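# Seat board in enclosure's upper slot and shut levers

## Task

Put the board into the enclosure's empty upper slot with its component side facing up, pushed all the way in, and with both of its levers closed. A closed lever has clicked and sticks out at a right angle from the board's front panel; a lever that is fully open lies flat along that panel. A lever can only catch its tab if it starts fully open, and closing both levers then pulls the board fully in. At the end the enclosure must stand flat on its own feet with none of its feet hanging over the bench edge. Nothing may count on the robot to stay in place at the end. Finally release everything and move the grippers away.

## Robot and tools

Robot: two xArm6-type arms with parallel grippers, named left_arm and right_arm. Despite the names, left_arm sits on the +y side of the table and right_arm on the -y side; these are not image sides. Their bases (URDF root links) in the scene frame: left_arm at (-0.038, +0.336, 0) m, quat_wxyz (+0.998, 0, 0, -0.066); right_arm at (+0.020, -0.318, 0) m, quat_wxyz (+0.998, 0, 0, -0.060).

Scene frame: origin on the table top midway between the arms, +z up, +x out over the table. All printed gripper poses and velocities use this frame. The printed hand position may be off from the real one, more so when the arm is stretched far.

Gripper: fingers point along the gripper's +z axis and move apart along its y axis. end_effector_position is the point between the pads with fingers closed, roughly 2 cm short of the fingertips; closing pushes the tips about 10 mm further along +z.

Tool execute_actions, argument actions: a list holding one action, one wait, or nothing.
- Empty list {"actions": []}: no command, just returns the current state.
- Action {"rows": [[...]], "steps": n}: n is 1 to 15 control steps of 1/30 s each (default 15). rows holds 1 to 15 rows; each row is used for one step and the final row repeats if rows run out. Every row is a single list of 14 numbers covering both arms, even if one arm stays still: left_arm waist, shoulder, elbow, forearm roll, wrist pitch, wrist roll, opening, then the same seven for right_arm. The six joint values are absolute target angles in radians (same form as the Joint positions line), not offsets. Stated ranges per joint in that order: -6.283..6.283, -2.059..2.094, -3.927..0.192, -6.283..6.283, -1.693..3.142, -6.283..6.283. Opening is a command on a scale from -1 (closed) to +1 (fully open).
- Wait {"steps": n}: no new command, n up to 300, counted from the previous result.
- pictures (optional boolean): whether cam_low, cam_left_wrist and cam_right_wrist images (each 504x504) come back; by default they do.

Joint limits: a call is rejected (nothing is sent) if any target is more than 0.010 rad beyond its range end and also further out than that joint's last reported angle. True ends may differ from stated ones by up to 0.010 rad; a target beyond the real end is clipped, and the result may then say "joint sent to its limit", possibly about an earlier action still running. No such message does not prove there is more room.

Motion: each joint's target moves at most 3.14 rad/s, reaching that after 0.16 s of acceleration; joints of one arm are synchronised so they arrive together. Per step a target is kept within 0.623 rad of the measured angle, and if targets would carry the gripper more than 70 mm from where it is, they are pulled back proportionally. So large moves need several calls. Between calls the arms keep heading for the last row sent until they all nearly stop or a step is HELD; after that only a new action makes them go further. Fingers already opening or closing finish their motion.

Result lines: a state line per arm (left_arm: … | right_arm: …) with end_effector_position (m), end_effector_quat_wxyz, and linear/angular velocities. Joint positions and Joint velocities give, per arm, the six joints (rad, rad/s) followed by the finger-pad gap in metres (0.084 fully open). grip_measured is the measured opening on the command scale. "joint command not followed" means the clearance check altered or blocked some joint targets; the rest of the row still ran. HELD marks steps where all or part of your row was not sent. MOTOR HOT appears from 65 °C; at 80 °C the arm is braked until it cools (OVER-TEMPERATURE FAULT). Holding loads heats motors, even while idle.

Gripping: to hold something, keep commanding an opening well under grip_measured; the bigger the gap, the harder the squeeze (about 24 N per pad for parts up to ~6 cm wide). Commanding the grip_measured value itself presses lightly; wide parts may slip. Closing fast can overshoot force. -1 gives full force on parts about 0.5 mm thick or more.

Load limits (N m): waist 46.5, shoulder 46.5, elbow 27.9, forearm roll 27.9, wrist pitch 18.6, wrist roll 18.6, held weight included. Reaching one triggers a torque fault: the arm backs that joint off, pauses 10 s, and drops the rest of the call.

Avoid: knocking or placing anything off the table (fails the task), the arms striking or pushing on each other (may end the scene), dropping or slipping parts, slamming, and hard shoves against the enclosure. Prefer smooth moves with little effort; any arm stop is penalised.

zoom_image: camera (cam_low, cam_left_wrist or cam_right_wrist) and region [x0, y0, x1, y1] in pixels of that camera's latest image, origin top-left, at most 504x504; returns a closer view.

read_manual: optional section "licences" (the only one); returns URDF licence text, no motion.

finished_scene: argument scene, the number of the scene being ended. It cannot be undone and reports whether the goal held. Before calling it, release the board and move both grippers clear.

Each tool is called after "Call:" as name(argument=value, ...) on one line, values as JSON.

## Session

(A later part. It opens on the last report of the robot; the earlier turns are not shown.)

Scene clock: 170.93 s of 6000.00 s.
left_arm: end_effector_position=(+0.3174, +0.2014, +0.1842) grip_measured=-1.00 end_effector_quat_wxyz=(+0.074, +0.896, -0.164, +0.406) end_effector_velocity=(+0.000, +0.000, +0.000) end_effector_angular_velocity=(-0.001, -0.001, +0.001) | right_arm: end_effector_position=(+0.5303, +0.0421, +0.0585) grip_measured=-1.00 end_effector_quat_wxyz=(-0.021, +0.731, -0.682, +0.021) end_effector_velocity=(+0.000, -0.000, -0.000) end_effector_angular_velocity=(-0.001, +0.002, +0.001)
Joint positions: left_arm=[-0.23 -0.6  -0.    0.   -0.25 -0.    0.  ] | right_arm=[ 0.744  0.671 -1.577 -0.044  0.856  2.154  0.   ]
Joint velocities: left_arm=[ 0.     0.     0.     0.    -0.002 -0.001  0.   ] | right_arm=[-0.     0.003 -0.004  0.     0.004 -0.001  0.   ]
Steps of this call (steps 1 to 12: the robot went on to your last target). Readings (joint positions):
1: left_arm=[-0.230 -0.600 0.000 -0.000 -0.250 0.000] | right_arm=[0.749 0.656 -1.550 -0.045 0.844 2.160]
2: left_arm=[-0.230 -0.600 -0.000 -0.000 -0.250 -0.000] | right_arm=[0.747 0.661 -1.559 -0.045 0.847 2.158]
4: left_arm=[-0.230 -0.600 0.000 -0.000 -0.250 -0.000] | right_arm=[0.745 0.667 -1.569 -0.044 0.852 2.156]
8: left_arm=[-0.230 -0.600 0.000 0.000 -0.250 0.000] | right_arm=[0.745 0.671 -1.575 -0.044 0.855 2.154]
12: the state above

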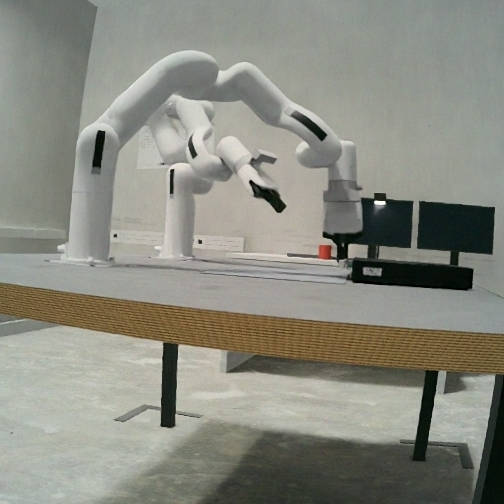

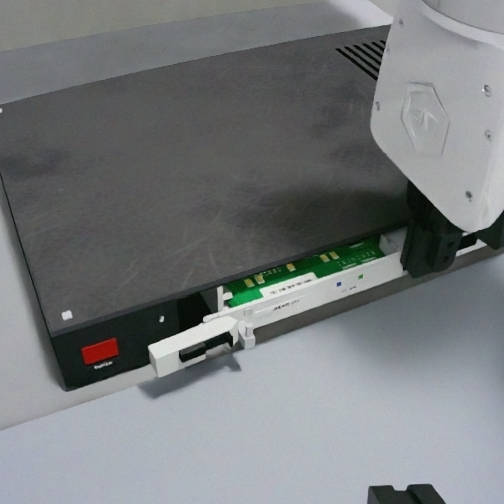

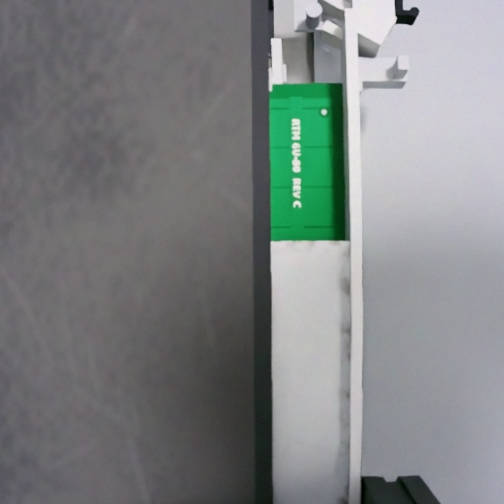

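Call:
execute_actions(actions=[{"rows":[[0.2,-0.2,-1.0,0,1.0,1.38,-1,0.7427,0.677,-1.585,-0.044,0.859,2.152,-1],[0.2,-0.2,-1.0,0,1.0,1.38,-1,0.7427,0.677,-1.585,-0.044,0.859,2.152,-1],[0.2,-0.2,-1.0,0,1.0,1.38,-1,0.741,0.682,-1.593,-0.044,0.862,2.15,-1],[0.2,-0.2,-1.0,0,1.0,1.38,-1,0.741,0.682,-1.593,-0.044,0.862,2.15,-1],[0.2,-0.2,-1.0,0,1.0,1.38,-1,0.7395,0.687,-1.602,-0.044,0.866,2.148,-1],[0.2,-0.2,-1.0,0,1.0,1.38,-1,0.7395,0.687,-1.602,-0.044,0.866,2.148,-1],[0.2,-0.2,-1.0,0,1.0,1.38,-1,0.738,0.692,-1.611,-0.044,0.87,2.147,-1]]}], pictures=false)

Call:
execute_actions(actions=[{"rows":[[0.01,0.27,-1.3,0,1.03,1.38,-1,0.738,0.692,-1.611,-0.044,0.87,2.147,-1]]}], pictures=false)

Call:
execute_actions(actions=[{"steps":20}])

Scene clock: 176.40 s of 6000.00 s.
left_arm: end_effector_position=(+0.4233, +0.2879, +0.2199) grip_measured=-1.00 end_effector_quat_wxyz=(-0.057, +0.913, -0.277, +0.294) end_effector_velocity=(+0.210, +0.177, +0.199) end_effector_angular_velocity=(+0.769, +0.339, -0.622) | right_arm: end_effector_position=(+0.5371, +0.0422, +0.0584) grip_measured=-1.00 end_effector_quat_wxyz=(-0.021, +0.731, -0.682, +0.021) end_effector_velocity=(+0.003, -0.000, +0.000) end_effector_angular_velocity=(-0.000, -0.001, +0.000)
Joint positions: left_arm=[ 0.028 -0.359 -0.486 -0.     0.237  0.486  0.   ] | right_arm=[ 0.739  0.691 -1.61  -0.044  0.87   2.147  0.   ]
Joint velocities: left_arm=[ 0.427  0.395 -1.256  0.     1.277  1.277  0.   ] | right_arm=[-0.003  0.007 -0.012 -0.     0.005 -0.003  0.   ]
Steps of this call (steps 1 to 30: the robot went on to your last target; steps 31 to 90: nothing new was sent; then 1.97 s passed at rest; steps 91 to 105: all 15 steps of this action). Readings (joint positions):
91: left_arm=[-0.230 -0.600 -0.000 0.000 -0.250 0.000] | right_arm=[0.744 0.672 -1.577 -0.044 0.856 2.154]
92: left_arm=[-0.228 -0.598 -0.002 0.000 -0.247 0.003] | right_arm=[0.744 0.672 -1.578 -0.044 0.856 2.154]
94: left_arm=[-0.202 -0.574 -0.038 0.001 -0.206 0.044] | right_arm=[0.743 0.675 -1.582 -0.044 0.858 2.153]
98: left_arm=[-0.097 -0.476 -0.203 -0.000 -0.048 0.202] | right_arm=[0.741 0.683 -1.596 -0.044 0.863 2.150]
105: the state above

Scene clock: 176.90 s of 6000.00 s.
left_arm: end_effector_position=(+0.4931, +0.2719, +0.1675) grip_measured=-1.00 end_effector_quat_wxyz=(-0.008, +0.749, -0.663, +0.012) end_effector_velocity=(+0.012, -0.022, -0.059) end_effector_angular_velocity=(+0.072, +0.436, -0.712) | right_arm: end_effector_position=(+0.5374, +0.0422, +0.0584) grip_measured=-1.00 end_effector_quat_wxyz=(-0.021, +0.731, -0.682, +0.021) end_effector_velocity=(-0.000, -0.000, +0.000) end_effector_angular_velocity=(-0.002, +0.001, -0.000)
Joint positions: left_arm=[ 0.012  0.24  -1.258 -0.     0.99   1.328  0.   ] | right_arm=[ 0.738  0.692 -1.611 -0.044  0.87   2.147  0.   ]
Joint velocities: left_arm=[-0.038  0.433 -0.521  0.     0.53   0.674  0.   ] | right_arm=[ 0.     0.    -0.002 -0.001  0.003  0.001  0.   ]
Steps of this call (steps 1 to 15: all 15 steps of this action). Readings (joint positions):
1: left_arm=[0.042 -0.346 -0.528 -0.000 0.281 0.531] | right_arm=[0.738 0.692 -1.610 -0.044 0.870 2.147]
2: left_arm=[0.055 -0.332 -0.572 -0.000 0.328 0.578] | right_arm=[0.738 0.692 -1.610 -0.044 0.870 2.147]
4: left_arm=[0.064 -0.276 -0.670 -0.000 0.423 0.674] | right_arm=[0.738 0.692 -1.611 -0.044 0.870 2.147]
8: left_arm=[0.040 -0.046 -0.901 0.000 0.658 0.916] | right_arm=[0.738 0.692 -1.611 -0.044 0.870 2.147]
15: the state above

Scene clock: 177.57 s of 6000.00 s.
left_arm: end_effector_position=(+0.4950, +0.2706, +0.1656) grip_measured=-1.00 end_effector_quat_wxyz=(-0.000, +0.731, -0.682, +0.000) end_effector_velocity=(+0.000, -0.001, +0.000) end_effector_angular_velocity=(-0.000, -0.001, -0.000) | right_arm: end_effector_position=(+0.5374, +0.0421, +0.0584) grip_measured=-1.00 end_effector_quat_wxyz=(-0.021, +0.731, -0.682, +0.021) end_effector_velocity=(-0.000, -0.000, -0.001) end_effector_angular_velocity=(-0.000, +0.000, +0.000)
Joint positions: left_arm=[ 0.01  0.27 -1.3   0.    1.03  1.38  0.  ] | right_arm=[ 0.738  0.692 -1.611 -0.044  0.87   2.147  0.   ]
Joint velocities: left_arm=[-0.001 -0.    -0.001 -0.    -0.    -0.001  0.   ] | right_arm=[-0.     0.001 -0.    -0.    -0.001 -0.     0.   ]
Steps of this call (steps 1 to 20: the robot went on to your last target). Readings (joint positions):
1: left_arm=[0.011 0.251 -1.272 0.000 1.004 1.347] | right_arm=[0.738 0.692 -1.611 -0.044 0.870 2.147]
2: left_arm=[0.011 0.258 -1.281 0.000 1.013 1.358] | right_arm=[0.738 0.692 -1.611 -0.044 0.870 2.147]
4: left_arm=[0.010 0.264 -1.291 0.000 1.023 1.371] | right_arm=[0.738 0.692 -1.611 -0.044 0.870 2.147]
8: left_arm=[0.010 0.267 -1.298 0.000 1.028 1.378] | right_arm=[0.738 0.692 -1.611 -0.044 0.870 2.147]
20: the state above

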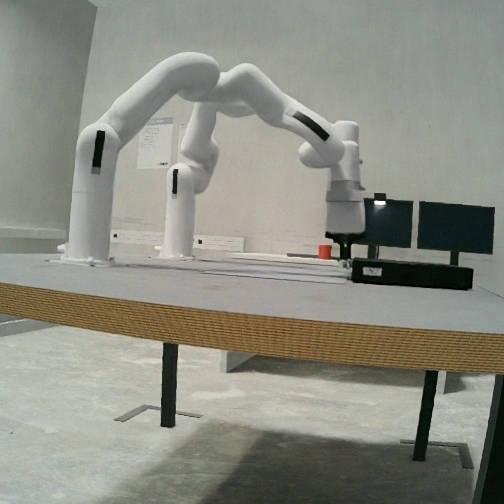

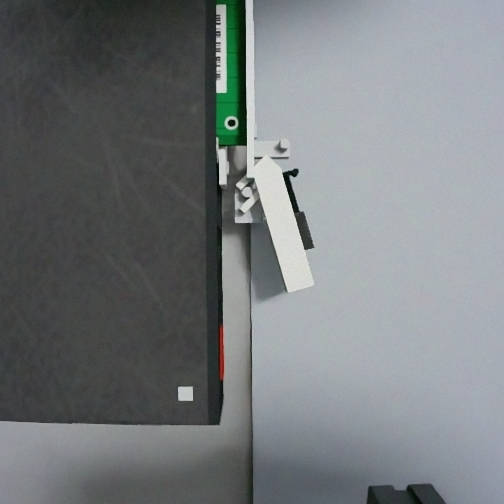

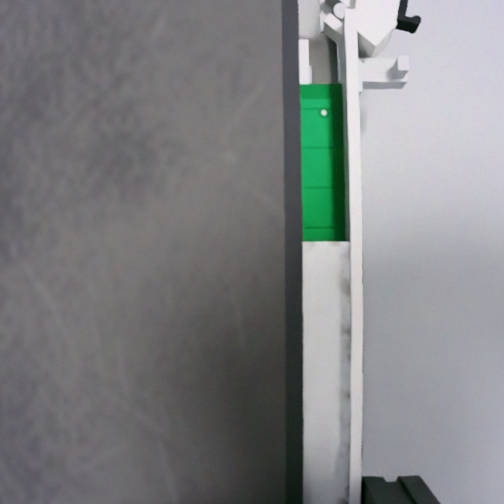

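Levers cam along. Push 4 mm more.

Call:
execute_actions(actions=[{"rows":[[0.01,0.27,-1.3,0,1.03,1.38,-1,0.7365,0.697,-1.62,-0.044,0.874,2.145,-1],[0.01,0.27,-1.3,0,1.03,1.38,-1,0.7365,0.697,-1.62,-0.044,0.874,2.145,-1],[0.01,0.27,-1.3,0,1.03,1.38,-1,0.7365,0.697,-1.62,-0.044,0.874,2.145,-1],[0.01,0.27,-1.3,0,1.03,1.38,-1,0.7345,0.704,-1.632,-0.044,0.879,2.143,-1]]}])

Scene clock: 180.63 s of 6000.00 s.
left_arm: end_effector_position=(+0.4950, +0.2706, +0.1656) grip_measured=-1.00 end_effector_quat_wxyz=(+0.000, +0.731, -0.682, +0.000) end_effector_velocity=(+0.000, +0.001, +0.000) end_effector_angular_velocity=(-0.000, -0.000, +0.003) | right_arm: end_effector_position=(+0.5415, +0.0423, +0.0586) grip_measured=-1.00 end_effector_quat_wxyz=(-0.021, +0.731, -0.682, +0.022) end_effector_velocity=(-0.000, -0.000, -0.001) end_effector_angular_velocity=(-0.002, +0.003, -0.000)
Joint positions: left_arm=[ 0.01  0.27 -1.3  -0.    1.03  1.38  0.  ] | right_arm=[ 0.735  0.704 -1.632 -0.044  0.879  2.143  0.   ]
Joint velocities: left_arm=[ 0.001 -0.    -0.    -0.     0.    -0.001  0.   ] | right_arm=[-0.     0.003 -0.001  0.     0.002 -0.     0.   ]
Steps of this call (steps 1 to 15: the robot went on to your last target; steps 16 to 77: nothing new was sent; steps 78 to 92: all 15 steps of this action). Readings (joint positions):
78: left_arm=[0.010 0.270 -1.300 0.000 1.030 1.380] | right_arm=[0.738 0.692 -1.611 -0.044 0.870 2.147]
79: left_arm=[0.010 0.270 -1.300 0.000 1.030 1.380] | right_arm=[0.738 0.692 -1.612 -0.044 0.870 2.147]
81: left_arm=[0.010 0.270 -1.300 0.000 1.030 1.380] | right_arm=[0.737 0.695 -1.615 -0.044 0.872 2.146]
85: left_arm=[0.010 0.270 -1.300 -0.000 1.030 1.380] | right_arm=[0.735 0.701 -1.627 -0.044 0.877 2.144]
92: the state above

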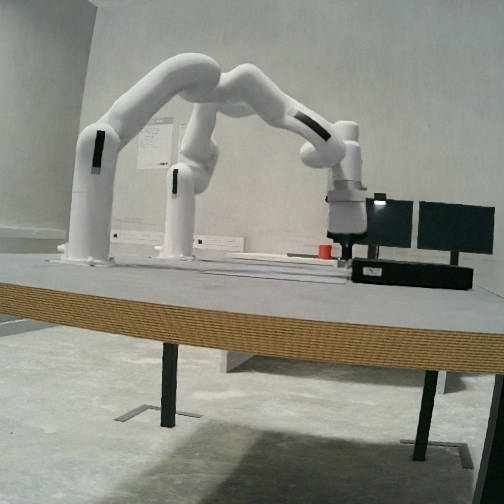

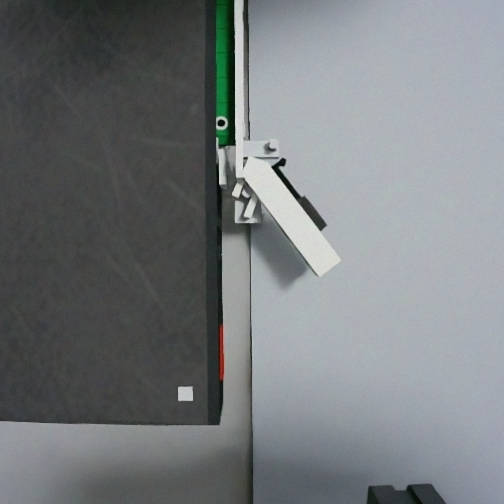

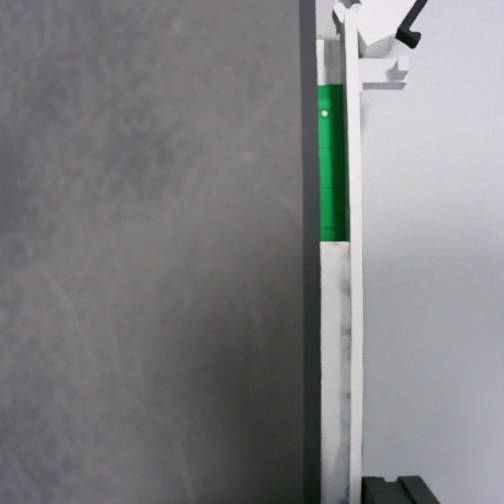

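Call:
execute_actions(actions=[{"rows":[[-0.04,0.43,-1.32,0,0.89,1.33,-1,0.74,0.55,-1.5,0,0.95,2.143,-1]],"steps":10}], pictures=false)

Call:
execute_actions(actions=[{"rows":[[-0.04,0.505,-1.304,0,0.799,1.33,-1,0.424,0.39,-1.255,0,0.865,-1.336,-1]]}], pictures=false)

Call:
execute_actions(actions=[{"steps":40}])

Scene clock: 188.90 s of 6000.00 s.
left_arm: end_effector_position=(+0.5065, +0.2425, +0.0953) grip_measured=-1.00 end_effector_quat_wxyz=(+0.004, +0.730, -0.683, -0.006) end_effector_velocity=(+0.047, -0.026, -0.019) end_effector_angular_velocity=(-0.019, -0.117, +0.017) | right_arm: end_effector_position=(+0.5081, +0.0293, +0.0957) grip_measured=-1.00 end_effector_quat_wxyz=(-0.006, +0.724, -0.690, +0.002) end_effector_velocity=(-0.051, -0.025, -0.008) end_effector_angular_velocity=(-0.043, +0.113, -0.017)
Joint positions: left_arm=[-0.038  0.424 -1.311  0.     0.902  1.334  0.   ] | right_arm=[ 0.739  0.556 -1.512 -0.003  0.944  2.143  0.   ]
Joint velocities: left_arm=[-0.033  0.109 -0.078  0.    -0.15  -0.05   0.   ] | right_arm=[ 0.006 -0.092  0.142  0.038  0.067  0.001  0.   ]
Steps of this call (steps 1 to 15: the robot went on to your last target; steps 16 to 90: nothing new was sent; then 4.93 s passed at rest; steps 91 to 100: all 10 steps of this action). Readings (joint positions):
91: left_arm=[0.010 0.270 -1.300 0.000 1.030 1.380] | right_arm=[0.734 0.704 -1.632 -0.044 0.879 2.143]
92: left_arm=[0.009 0.272 -1.301 0.000 1.027 1.379] | right_arm=[0.734 0.702 -1.630 -0.043 0.880 2.143]
94: left_arm=[-0.000 0.304 -1.311 0.000 0.994 1.367] | right_arm=[0.734 0.669 -1.595 -0.033 0.898 2.143]
98: left_arm=[-0.033 0.407 -1.310 -0.000 0.916 1.339] | right_arm=[0.739 0.570 -1.523 -0.007 0.938 2.143]
100: the state above

Scene clock: 189.40 s of 6000.00 s.
left_arm: end_effector_position=(+0.5147, +0.2400, +0.0569) grip_measured=-1.00 end_effector_quat_wxyz=(-0.001, +0.731, -0.682, +0.001) end_effector_velocity=(-0.005, +0.000, -0.009) end_effector_angular_velocity=(+0.002, +0.012, +0.001) | right_arm: end_effector_position=(+0.5373, -0.1052, +0.0949) grip_measured=-1.00 end_effector_quat_wxyz=(-0.000, +0.845, -0.535, +0.000) end_effector_velocity=(+0.030, -0.291, +0.003) end_effector_angular_velocity=(+0.000, +0.002, +1.816)
Joint positions: left_arm=[-0.04   0.503 -1.306 -0.     0.799  1.33   0.   ] | right_arm=[ 0.51   0.436 -1.324 -0.     0.888  1.519  0.   ]
Joint velocities: left_arm=[-0.001  0.01   0.011 -0.    -0.009 -0.001  0.   ] | right_arm=[-0.502 -0.265  0.395  0.003 -0.129 -2.32   0.   ]
Steps of this call (steps 1 to 15: all 15 steps of this action). Readings (joint positions):
1: left_arm=[-0.039 0.427 -1.314 0.000 0.898 1.333] | right_arm=[0.739 0.554 -1.508 -0.002 0.946 2.143]
2: left_arm=[-0.039 0.429 -1.317 -0.000 0.892 1.332] | right_arm=[0.738 0.553 -1.503 -0.001 0.947 2.140]
4: left_arm=[-0.039 0.450 -1.321 -0.000 0.857 1.331] | right_arm=[0.721 0.543 -1.485 -0.001 0.940 2.099]
8: left_arm=[-0.040 0.498 -1.301 0.000 0.812 1.330] | right_arm=[0.635 0.501 -1.423 -0.001 0.920 1.930]
15: the state above

Scene clock: 190.73 s of 6000.00 s.
left_arm: end_effector_position=(+0.5137, +0.2401, +0.0553) grip_measured=-1.00 end_effector_quat_wxyz=(+0.000, +0.731, -0.682, +0.000) end_effector_velocity=(-0.000, +0.000, +0.000) end_effector_angular_velocity=(+0.000, -0.000, +0.001) | right_arm: end_effector_position=(+0.5397, -0.1550, +0.0951) grip_measured=-1.00 end_effector_quat_wxyz=(+0.000, +0.684, +0.730, +0.000) end_effector_velocity=(+0.000, +0.000, +0.000) end_effector_angular_velocity=(+0.001, -0.001, +0.045)
Joint positions: left_arm=[-0.04   0.505 -1.304 -0.     0.799  1.33   0.   ] | right_arm=[ 0.424  0.39  -1.255  0.     0.865 -1.332  0.   ]
Joint velocities: left_arm=[ 0.    -0.001  0.     0.     0.001 -0.001  0.   ] | right_arm=[ 0.     0.    -0.001  0.001 -0.    -0.045  0.   ]
Steps of this call (steps 1 to 40: the robot went on to your last target). Readings (joint positions):
1: left_arm=[-0.040 0.504 -1.305 -0.000 0.799 1.330] | right_arm=[0.494 0.427 -1.311 -0.000 0.883 1.438]
2: left_arm=[-0.040 0.504 -1.305 -0.000 0.799 1.330] | right_arm=[0.479 0.419 -1.299 -0.000 0.880 1.353]
4: left_arm=[-0.040 0.504 -1.304 -0.000 0.799 1.330] | right_arm=[0.454 0.406 -1.280 -0.000 0.873 1.177]
8: left_arm=[-0.040 0.505 -1.304 -0.000 0.799 1.330] | right_arm=[0.431 0.394 -1.261 -0.000 0.867 0.823]
40: the state above

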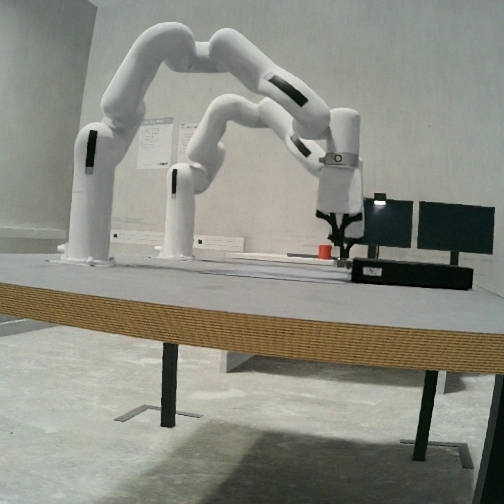

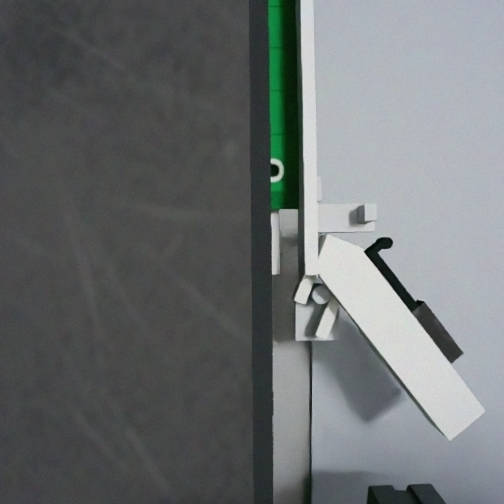

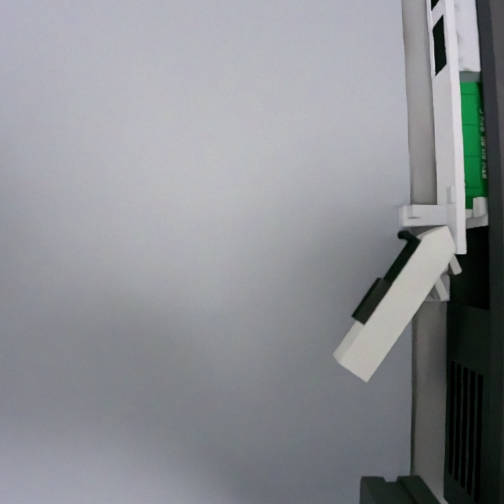

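Call:
execute_actions(actions=[{"rows":[[-0.04,0.517,-1.323,0,0.806,1.33,-1,0.415,0.47,-1.32,0,0.85,-1.345,-1],[-0.04,0.517,-1.323,0,0.806,1.33,-1,0.415,0.47,-1.32,0,0.85,-1.345,-1],[-0.04,0.517,-1.323,0,0.806,1.33,-1,0.415,0.47,-1.32,0,0.85,-1.345,-1],[-0.04,0.517,-1.323,0,0.806,1.33,-1,0.415,0.511,-1.313,0,0.802,-1.345,-1]],"steps":13}], pictures=false)

Call:
execute_actions(actions=[{"rows":[[-0.046,0.517,-1.323,0,0.806,1.324,-1,0.422,0.511,-1.313,0,0.802,-1.338,-1],[-0.052,0.517,-1.323,0,0.806,1.318,-1,0.429,0.511,-1.313,0,0.802,-1.331,-1],[-0.058,0.517,-1.323,0,0.806,1.312,-1,0.436,0.511,-1.313,0,0.802,-1.324,-1],[-0.063,0.517,-1.323,0,0.806,1.307,-1,0.442,0.511,-1.313,0,0.802,-1.318,-1],[-0.068,0.517,-1.323,0,0.806,1.302,-1,0.448,0.511,-1.313,0,0.802,-1.312,-1],[-0.073,0.517,-1.323,0,0.806,1.297,-1,0.453,0.511,-1.313,0,0.802,-1.307,-1],[-0.078,0.517,-1.323,0,0.806,1.292,-1,0.458,0.511,-1.313,0,0.802,-1.302,-1],[-0.083,0.517,-1.323,0,0.806,1.287,-1,0.463,0.511,-1.313,0,0.802,-1.297,-1],[-0.088,0.511,-1.313,0,0.802,1.282,-1,0.468,0.511,-1.313,0,0.802,-1.292,-1],[-0.093,0.511,-1.313,0,0.802,1.277,-1,0.473,0.511,-1.313,0,0.802,-1.287,-1],[-0.098,0.505,-1.304,0,0.799,1.272,-1,0.479,0.505,-1.304,0,0.799,-1.281,-1],[-0.103,0.505,-1.304,0,0.799,1.267,-1,0.485,0.505,-1.304,0,0.799,-1.275,-1],[-0.108,0.499,-1.295,0,0.796,1.262,-1,0.491,0.499,-1.295,0,0.796,-1.269,-1],[-0.113,0.499,-1.295,0,0.796,1.257,-1,0.496,0.499,-1.295,0,0.796,-1.264,-1]]}], pictures=false)

Call:
execute_actions(actions=[{"steps":15}])

Scene clock: 199.10 s of 6000.00 s.
left_arm: end_effector_position=(+0.5176, +0.2394, +0.0552) grip_measured=-1.00 end_effector_quat_wxyz=(+0.000, +0.731, -0.682, -0.000) end_effector_velocity=(+0.000, -0.000, +0.000) end_effector_angular_velocity=(+0.000, +0.001, -0.001) | right_arm: end_effector_position=(+0.5567, -0.1549, +0.0554) grip_measured=-1.00 end_effector_quat_wxyz=(-0.001, +0.682, +0.731, -0.001) end_effector_velocity=(+0.029, +0.008, +0.017) end_effector_angular_velocity=(+0.025, -0.081, +0.002)
Joint positions: left_arm=[-0.04   0.517 -1.323  0.     0.806  1.33   0.   ] | right_arm=[ 0.415  0.509 -1.311  0.     0.805 -1.345  0.   ]
Joint velocities: left_arm=[-0.001  0.001 -0.003  0.     0.002 -0.     0.   ] | right_arm=[-0.002  0.007 -0.048 -0.    -0.044 -0.003  0.   ]
Steps of this call (steps 1 to 30: the robot went on to your last target; steps 31 to 90: nothing new was sent; then 4.93 s passed at rest; steps 91 to 103: all 13 steps of this action). Readings (joint positions):
91: left_arm=[-0.040 0.505 -1.304 0.000 0.799 1.330] | right_arm=[0.424 0.390 -1.255 0.000 0.865 -1.336]
92: left_arm=[-0.040 0.506 -1.305 0.000 0.800 1.330] | right_arm=[0.424 0.392 -1.257 0.000 0.865 -1.336]
94: left_arm=[-0.040 0.511 -1.313 0.000 0.802 1.330] | right_arm=[0.421 0.418 -1.281 0.000 0.859 -1.339]
98: left_arm=[-0.040 0.516 -1.321 -0.000 0.805 1.330] | right_arm=[0.416 0.486 -1.307 -0.000 0.823 -1.344]
103: the state above

Scene clock: 199.60 s of 6000.00 s.
left_arm: end_effector_position=(+0.5079, +0.2087, +0.0553) grip_measured=-1.00 end_effector_quat_wxyz=(-0.000, +0.731, -0.682, +0.000) end_effector_velocity=(-0.041, -0.075, +0.004) end_effector_angular_velocity=(-0.001, -0.004, +0.002) | right_arm: end_effector_position=(+0.5447, -0.1216, +0.0554) grip_measured=-1.00 end_effector_quat_wxyz=(+0.000, +0.682, +0.731, +0.000) end_effector_velocity=(-0.052, +0.080, +0.003) end_effector_angular_velocity=(-0.001, +0.001, +0.004)
Joint positions: left_arm=[-0.097  0.506 -1.306  0.     0.8    1.273  0.   ] | right_arm=[ 0.478  0.505 -1.305 -0.     0.799 -1.282  0.   ]
Joint velocities: left_arm=[-0.147 -0.078  0.113 -0.    -0.04  -0.148  0.   ] | right_arm=[ 0.166 -0.065  0.096 -0.    -0.029  0.162  0.   ]
Steps of this call (steps 1 to 15: all 15 steps of this action). Readings (joint positions):
1: left_arm=[-0.040 0.517 -1.323 0.000 0.806 1.330] | right_arm=[0.415 0.509 -1.313 0.000 0.804 -1.345]
2: left_arm=[-0.040 0.517 -1.323 0.000 0.806 1.329] | right_arm=[0.416 0.509 -1.313 -0.000 0.803 -1.344]
4: left_arm=[-0.045 0.517 -1.323 0.000 0.806 1.325] | right_arm=[0.420 0.509 -1.314 -0.000 0.802 -1.339]
8: left_arm=[-0.063 0.517 -1.323 -0.000 0.806 1.307] | right_arm=[0.441 0.510 -1.313 0.000 0.802 -1.319]
15: the state above

Scene clock: 200.10 s of 6000.00 s.
left_arm: end_effector_position=(+0.5037, +0.2012, +0.0555) grip_measured=-1.00 end_effector_quat_wxyz=(-0.000, +0.731, -0.682, +0.000) end_effector_velocity=(-0.001, -0.002, +0.000) end_effector_angular_velocity=(-0.000, +0.002, -0.002) | right_arm: end_effector_position=(+0.5398, -0.1139, +0.0555) grip_measured=-1.00 end_effector_quat_wxyz=(+0.000, +0.683, +0.731, +0.000) end_effector_velocity=(-0.001, +0.001, +0.001) end_effector_angular_velocity=(-0.000, +0.001, -0.000)
Joint positions: left_arm=[-0.112  0.499 -1.295  0.     0.796  1.257  0.   ] | right_arm=[ 0.494  0.499 -1.295 -0.001  0.795 -1.264  0.   ]
Joint velocities: left_arm=[-0.004 -0.001  0.002 -0.001  0.001 -0.001  0.   ] | right_arm=[ 0.002 -0.002  0.001  0.     0.002  0.001  0.   ]
Steps of this call (steps 1 to 15: the robot went on to your last target). Readings (joint positions):
1: left_arm=[-0.102 0.504 -1.303 0.000 0.799 1.268] | right_arm=[0.484 0.503 -1.302 -0.000 0.798 -1.277]
2: left_arm=[-0.106 0.502 -1.300 0.000 0.798 1.265] | right_arm=[0.488 0.502 -1.300 -0.000 0.798 -1.273]
4: left_arm=[-0.110 0.500 -1.297 0.000 0.797 1.261] | right_arm=[0.492 0.500 -1.297 -0.000 0.796 -1.268]
8: left_arm=[-0.111 0.499 -1.296 0.000 0.796 1.258] | right_arm=[0.493 0.499 -1.296 -0.001 0.795 -1.265]
15: the state above

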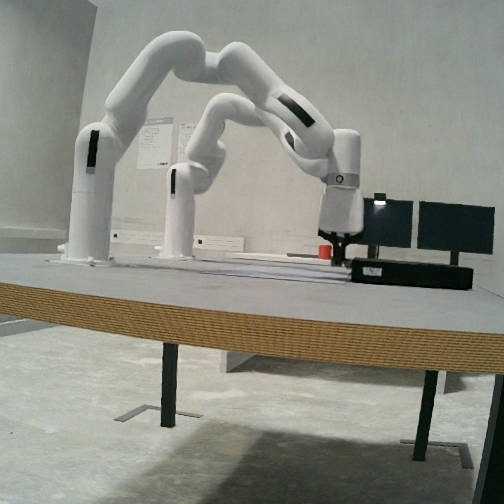

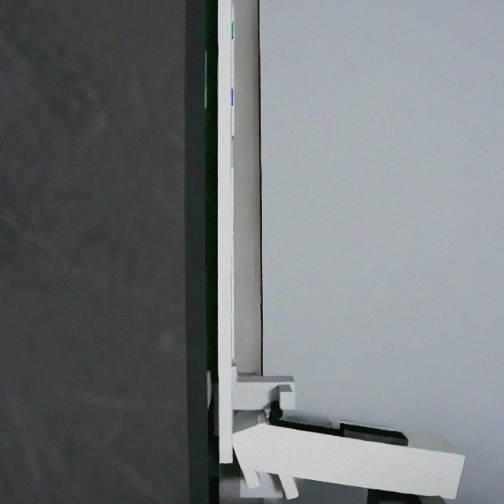

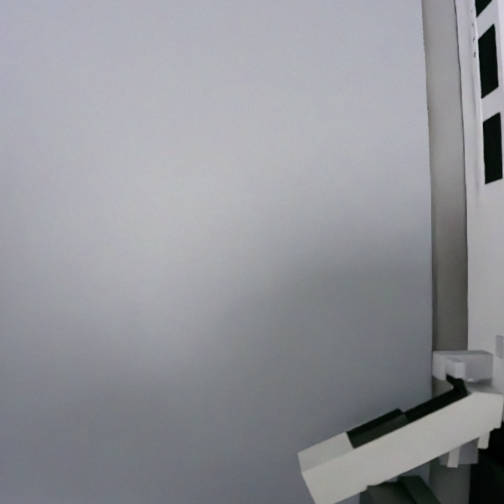

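Call:
execute_actions(actions=[{"rows":[[-0.115,0.499,-1.295,0,0.796,1.255,-1,0.5,0.496,-1.29,0,0.794,-1.26,-1],[-0.117,0.499,-1.295,0,0.796,1.253,-1,0.503,0.496,-1.29,0,0.794,-1.257,-1],[-0.119,0.499,-1.295,0,0.796,1.251,-1,0.506,0.493,-1.285,0,0.792,-1.254,-1],[-0.121,0.499,-1.295,0,0.796,1.249,-1,0.509,0.493,-1.285,0,0.792,-1.251,-1],[-0.123,0.499,-1.295,0,0.796,1.247,-1,0.512,0.49,-1.281,0,0.791,-1.248,-1],[-0.125,0.499,-1.295,0,0.796,1.245,-1,0.515,0.49,-1.281,0,0.791,-1.245,-1],[-0.126,0.499,-1.295,0,0.796,1.244,-1,0.517,0.49,-1.281,0,0.791,-1.243,-1]]}], pictures=false)

Call:
execute_actions(actions=[{"steps":15}])

Scene clock: 203.87 s of 6000.00 s.
left_arm: end_effector_position=(+0.5012, +0.1935, +0.0552) grip_measured=-1.00 end_effector_quat_wxyz=(+0.000, +0.731, -0.683, -0.000) end_effector_velocity=(+0.000, -0.000, -0.000) end_effector_angular_velocity=(+0.001, -0.001, +0.002) | right_arm: end_effector_position=(+0.5311, -0.1032, +0.0552) grip_measured=-1.00 end_effector_quat_wxyz=(-0.001, +0.682, +0.732, -0.001) end_effector_velocity=(+0.001, -0.001, -0.000) end_effector_angular_velocity=(-0.001, -0.002, -0.008)
Joint positions: left_arm=[-0.126  0.499 -1.294 -0.     0.797  1.244  0.   ] | right_arm=[ 0.518  0.49  -1.28   0.001  0.792 -1.244  0.   ]
Joint velocities: left_arm=[-0.     0.    -0.     0.001 -0.001 -0.003  0.   ] | right_arm=[-0.002  0.     0.001 -0.002 -0.004  0.008  0.   ]
Steps of this call (steps 1 to 15: the robot went on to your last target; steps 16 to 90: nothing new was sent; then 0.27 s passed at rest; steps 91 to 105: all 15 steps of this action). Readings (joint positions):
91: left_arm=[-0.113 0.499 -1.295 -0.000 0.796 1.257] | right_arm=[0.496 0.499 -1.295 -0.000 0.796 -1.264]
92: left_arm=[-0.113 0.499 -1.295 0.000 0.796 1.257] | right_arm=[0.496 0.499 -1.295 -0.000 0.796 -1.264]
94: left_arm=[-0.115 0.499 -1.295 -0.000 0.796 1.255] | right_arm=[0.499 0.497 -1.292 0.000 0.795 -1.261]
98: left_arm=[-0.123 0.499 -1.295 -0.001 0.797 1.249] | right_arm=[0.512 0.492 -1.284 0.002 0.794 -1.251]
105: the state above

Scene clock: 204.37 s of 6000.00 s.
left_arm: end_effector_position=(+0.5014, +0.1935, +0.0553) grip_measured=-1.00 end_effector_quat_wxyz=(+0.000, +0.731, -0.682, -0.000) end_effector_velocity=(+0.001, +0.000, +0.000) end_effector_angular_velocity=(-0.001, -0.002, +0.000) | right_arm: end_effector_position=(+0.5319, -0.1032, +0.0555) grip_measured=-1.00 end_effector_quat_wxyz=(-0.000, +0.682, +0.731, -0.000) end_effector_velocity=(+0.001, +0.001, +0.001) end_effector_angular_velocity=(+0.001, -0.004, -0.001)
Joint positions: left_arm=[-0.126  0.499 -1.295 -0.     0.796  1.244  0.   ] | right_arm=[ 0.517  0.49  -1.281  0.     0.791 -1.243  0.   ]
Joint velocities: left_arm=[ 0.     0.001 -0.001  0.    -0.002  0.     0.   ] | right_arm=[-0.    -0.    -0.003 -0.    -0.001  0.001  0.   ]
Steps of this call (steps 1 to 15: the robot went on to your last target). Readings (joint positions):
1: left_arm=[-0.126 0.499 -1.294 -0.000 0.797 1.244] | right_arm=[0.518 0.490 -1.280 0.000 0.792 -1.243]
2: left_arm=[-0.126 0.499 -1.294 -0.000 0.797 1.244] | right_arm=[0.518 0.490 -1.280 0.000 0.792 -1.243]
4: left_arm=[-0.126 0.499 -1.294 -0.000 0.797 1.244] | right_arm=[0.518 0.490 -1.280 0.000 0.792 -1.243]
8: left_arm=[-0.126 0.499 -1.295 -0.000 0.796 1.244] | right_arm=[0.518 0.490 -1.280 0.000 0.792 -1.243]
15: the state above
All arms were judged still, so your last target was given up. Only a new action makes them travel on or press farther. Fingers that are still opening or closing keep moving.

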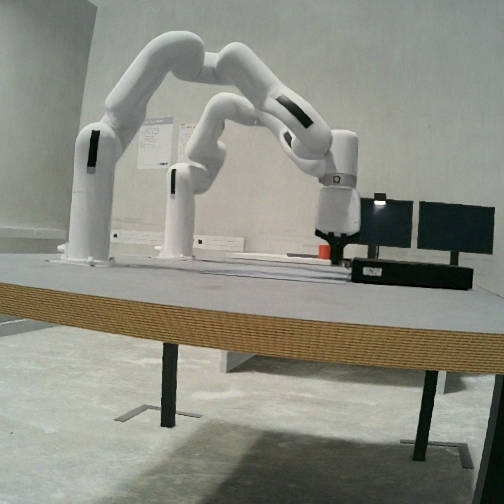

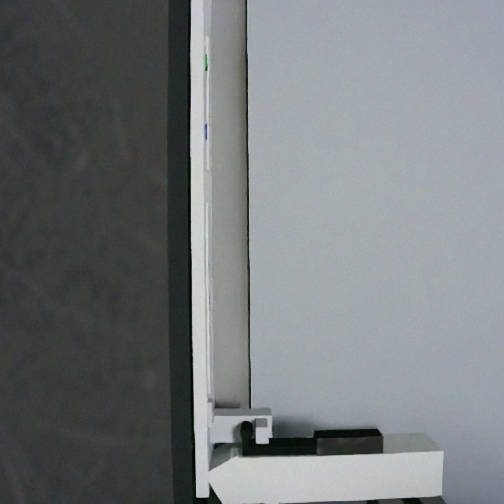

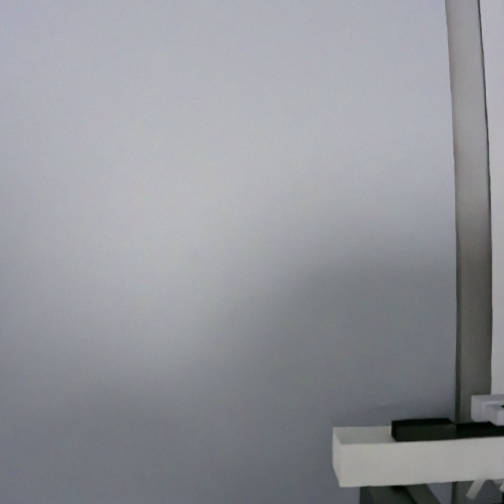

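Small extra press, then retreat.

Call:
execute_actions(actions=[{"rows":[[-0.129,0.499,-1.295,0,0.796,1.241,-1,0.521,0.49,-1.281,0,0.791,-1.239,-1]]}], pictures=false)

Call:
execute_actions(actions=[{"rows":[[-0.11,0.495,-1.29,0,0.795,1.26,-1,0.5,0.485,-1.275,0,0.79,-1.26,-1],[-0.11,0.495,-1.29,0,0.795,1.26,-1,0.5,0.485,-1.275,0,0.79,-1.26,-1],[-0.11,0.495,-1.29,0,0.795,1.26,-1,0.5,0.485,-1.275,0,0.79,-1.26,-1],[-0.11,0.495,-1.29,0,0.795,1.26,-1,0.5,0.485,-1.275,0,0.79,-1.26,-1],[-0.02,0.2,-1.35,0,1.15,1.35,-1,0.42,0.25,-1.45,0,1.2,-1.34,-1]]}], pictures=false)

Call:
execute_actions(actions=[{"steps":20}])

Scene clock: 208.47 s of 6000.00 s.
left_arm: end_effector_position=(+0.5014, +0.1928, +0.0555) grip_measured=-1.00 end_effector_quat_wxyz=(-0.000, +0.731, -0.682, -0.000) end_effector_velocity=(-0.001, -0.001, -0.000) end_effector_angular_velocity=(-0.000, +0.002, -0.001) | right_arm: end_effector_position=(+0.5316, -0.1024, +0.0556) grip_measured=-1.00 end_effector_quat_wxyz=(+0.000, +0.683, +0.731, -0.000) end_effector_velocity=(+0.001, +0.002, +0.001) end_effector_angular_velocity=(+0.002, -0.003, +0.000)
Joint positions: left_arm=[-0.127  0.499 -1.295  0.001  0.796  1.241  0.   ] | right_arm=[ 0.519  0.49  -1.281 -0.001  0.791 -1.239  0.   ]
Joint velocities: left_arm=[-0.002  0.001  0.    -0.001  0.001  0.     0.   ] | right_arm=[ 0.002 -0.001 -0.002  0.001 -0.001  0.001  0.   ]
Steps of this call (steps 1 to 90: nothing new was sent; then 0.60 s passed at rest; steps 91 to 105: all 15 steps of this action). Readings (joint positions):
91: left_arm=[-0.126 0.499 -1.295 0.000 0.796 1.244] | right_arm=[0.517 0.490 -1.281 0.000 0.791 -1.243]
92: left_arm=[-0.126 0.499 -1.295 0.000 0.796 1.244] | right_arm=[0.517 0.490 -1.281 -0.000 0.791 -1.243]
94: left_arm=[-0.127 0.499 -1.295 0.000 0.796 1.242] | right_arm=[0.518 0.490 -1.281 -0.001 0.791 -1.241]
98: left_arm=[-0.127 0.499 -1.295 0.001 0.796 1.241] | right_arm=[0.519 0.490 -1.281 -0.001 0.791 -1.239]
105: the state above

Scene clock: 208.97 s of 6000.00 s.
left_arm: end_effector_position=(+0.4989, +0.2336, +0.1588) grip_measured=-1.00 end_effector_quat_wxyz=(-0.001, +0.730, -0.683, +0.002) end_effector_velocity=(-0.072, +0.136, +0.327) end_effector_angular_velocity=(+0.016, +0.059, +0.009) | right_arm: end_effector_position=(+0.5462, -0.1341, +0.1582) grip_measured=-1.00 end_effector_quat_wxyz=(+0.000, +0.681, +0.732, +0.001) end_effector_velocity=(-0.011, -0.114, +0.333) end_effector_angular_velocity=(-0.023, +0.056, -0.008)
Joint positions: left_arm=[-0.056  0.307 -1.33  -0.001  1.02   1.316  0.   ] | right_arm=[ 0.456  0.344 -1.382  0.001  1.035 -1.306  0.   ]
Joint velocities: left_arm=[ 0.219 -0.64  -0.093  0.005  0.794  0.207  0.   ] | right_arm=[-0.186 -0.476 -0.327 -0.004  0.864 -0.175  0.   ]
Steps of this call (steps 1 to 15: all 15 steps of this action). Readings (joint positions):
1: left_arm=[-0.127 0.499 -1.295 0.001 0.796 1.241] | right_arm=[0.519 0.490 -1.281 -0.001 0.791 -1.239]
2: left_arm=[-0.127 0.499 -1.295 0.000 0.796 1.243] | right_arm=[0.518 0.490 -1.281 -0.001 0.791 -1.241]
4: left_arm=[-0.123 0.497 -1.293 -0.001 0.795 1.250] | right_arm=[0.514 0.488 -1.278 0.001 0.790 -1.249]
8: left_arm=[-0.107 0.468 -1.293 -0.001 0.836 1.268] | right_arm=[0.499 0.467 -1.289 0.002 0.833 -1.265]
15: the state above

Scene clock: 209.63 s of 6000.00 s.
left_arm: end_effector_position=(+0.4851, +0.2557, +0.2142) grip_measured=-1.00 end_effector_quat_wxyz=(+0.000, +0.731, -0.682, -0.000) end_effector_velocity=(-0.000, +0.000, +0.002) end_effector_angular_velocity=(-0.000, -0.002, -0.001) | right_arm: end_effector_position=(+0.5411, -0.1567, +0.2256) grip_measured=-1.00 end_effector_quat_wxyz=(-0.000, +0.682, +0.731, -0.000) end_effector_velocity=(+0.001, -0.001, +0.002) end_effector_angular_velocity=(+0.002, -0.003, -0.002)
Joint positions: left_arm=[-0.02   0.201 -1.35  -0.     1.15   1.35   0.   ] | right_arm=[ 0.42   0.251 -1.45   0.     1.2   -1.34   0.   ]
Joint velocities: left_arm=[ 0.001 -0.003 -0.001  0.     0.002  0.001  0.   ] | right_arm=[-0.002 -0.002 -0.003  0.001  0.001 -0.     0.   ]
Steps of this call (steps 1 to 20: the robot went on to your last target). Readings (joint positions):
1: left_arm=[-0.049 0.285 -1.334 -0.001 1.047 1.323] | right_arm=[0.450 0.328 -1.393 0.001 1.064 -1.312]
2: left_arm=[-0.041 0.264 -1.338 -0.000 1.072 1.330] | right_arm=[0.443 0.311 -1.405 0.001 1.092 -1.318]
4: left_arm=[-0.030 0.228 -1.347 -0.000 1.112 1.340] | right_arm=[0.432 0.281 -1.428 0.000 1.143 -1.328]
8: left_arm=[-0.022 0.205 -1.350 -0.000 1.143 1.348] | right_arm=[0.422 0.254 -1.448 0.000 1.188 -1.338]
20: the state above

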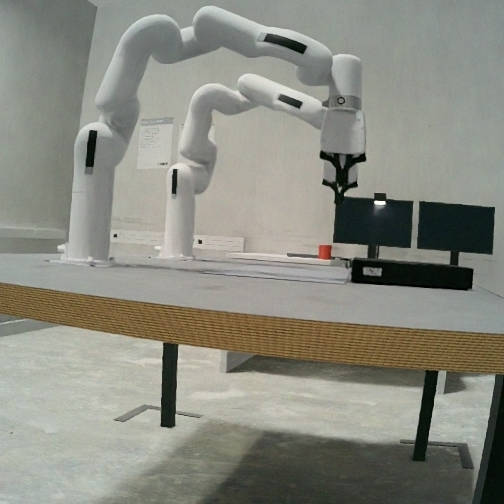

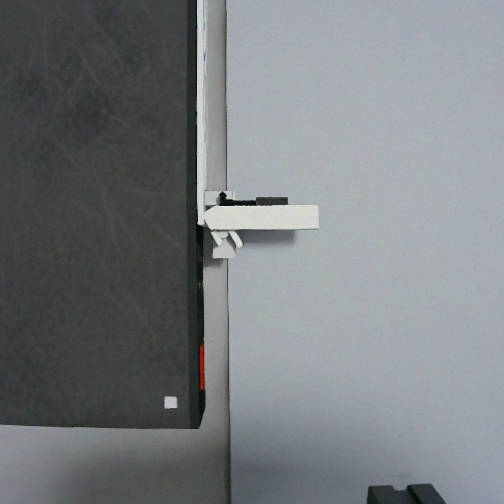

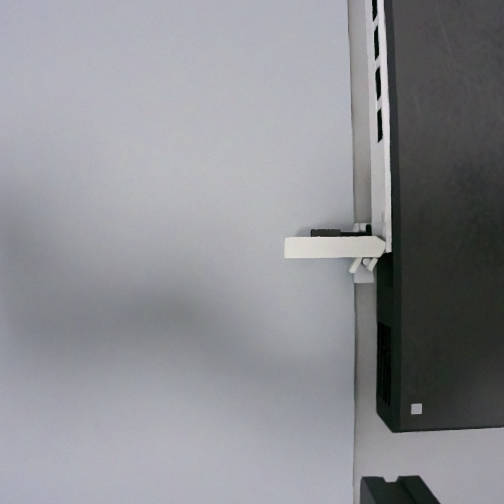

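Call:
finished_scene(scene=1)

The scene is finished: the task was done.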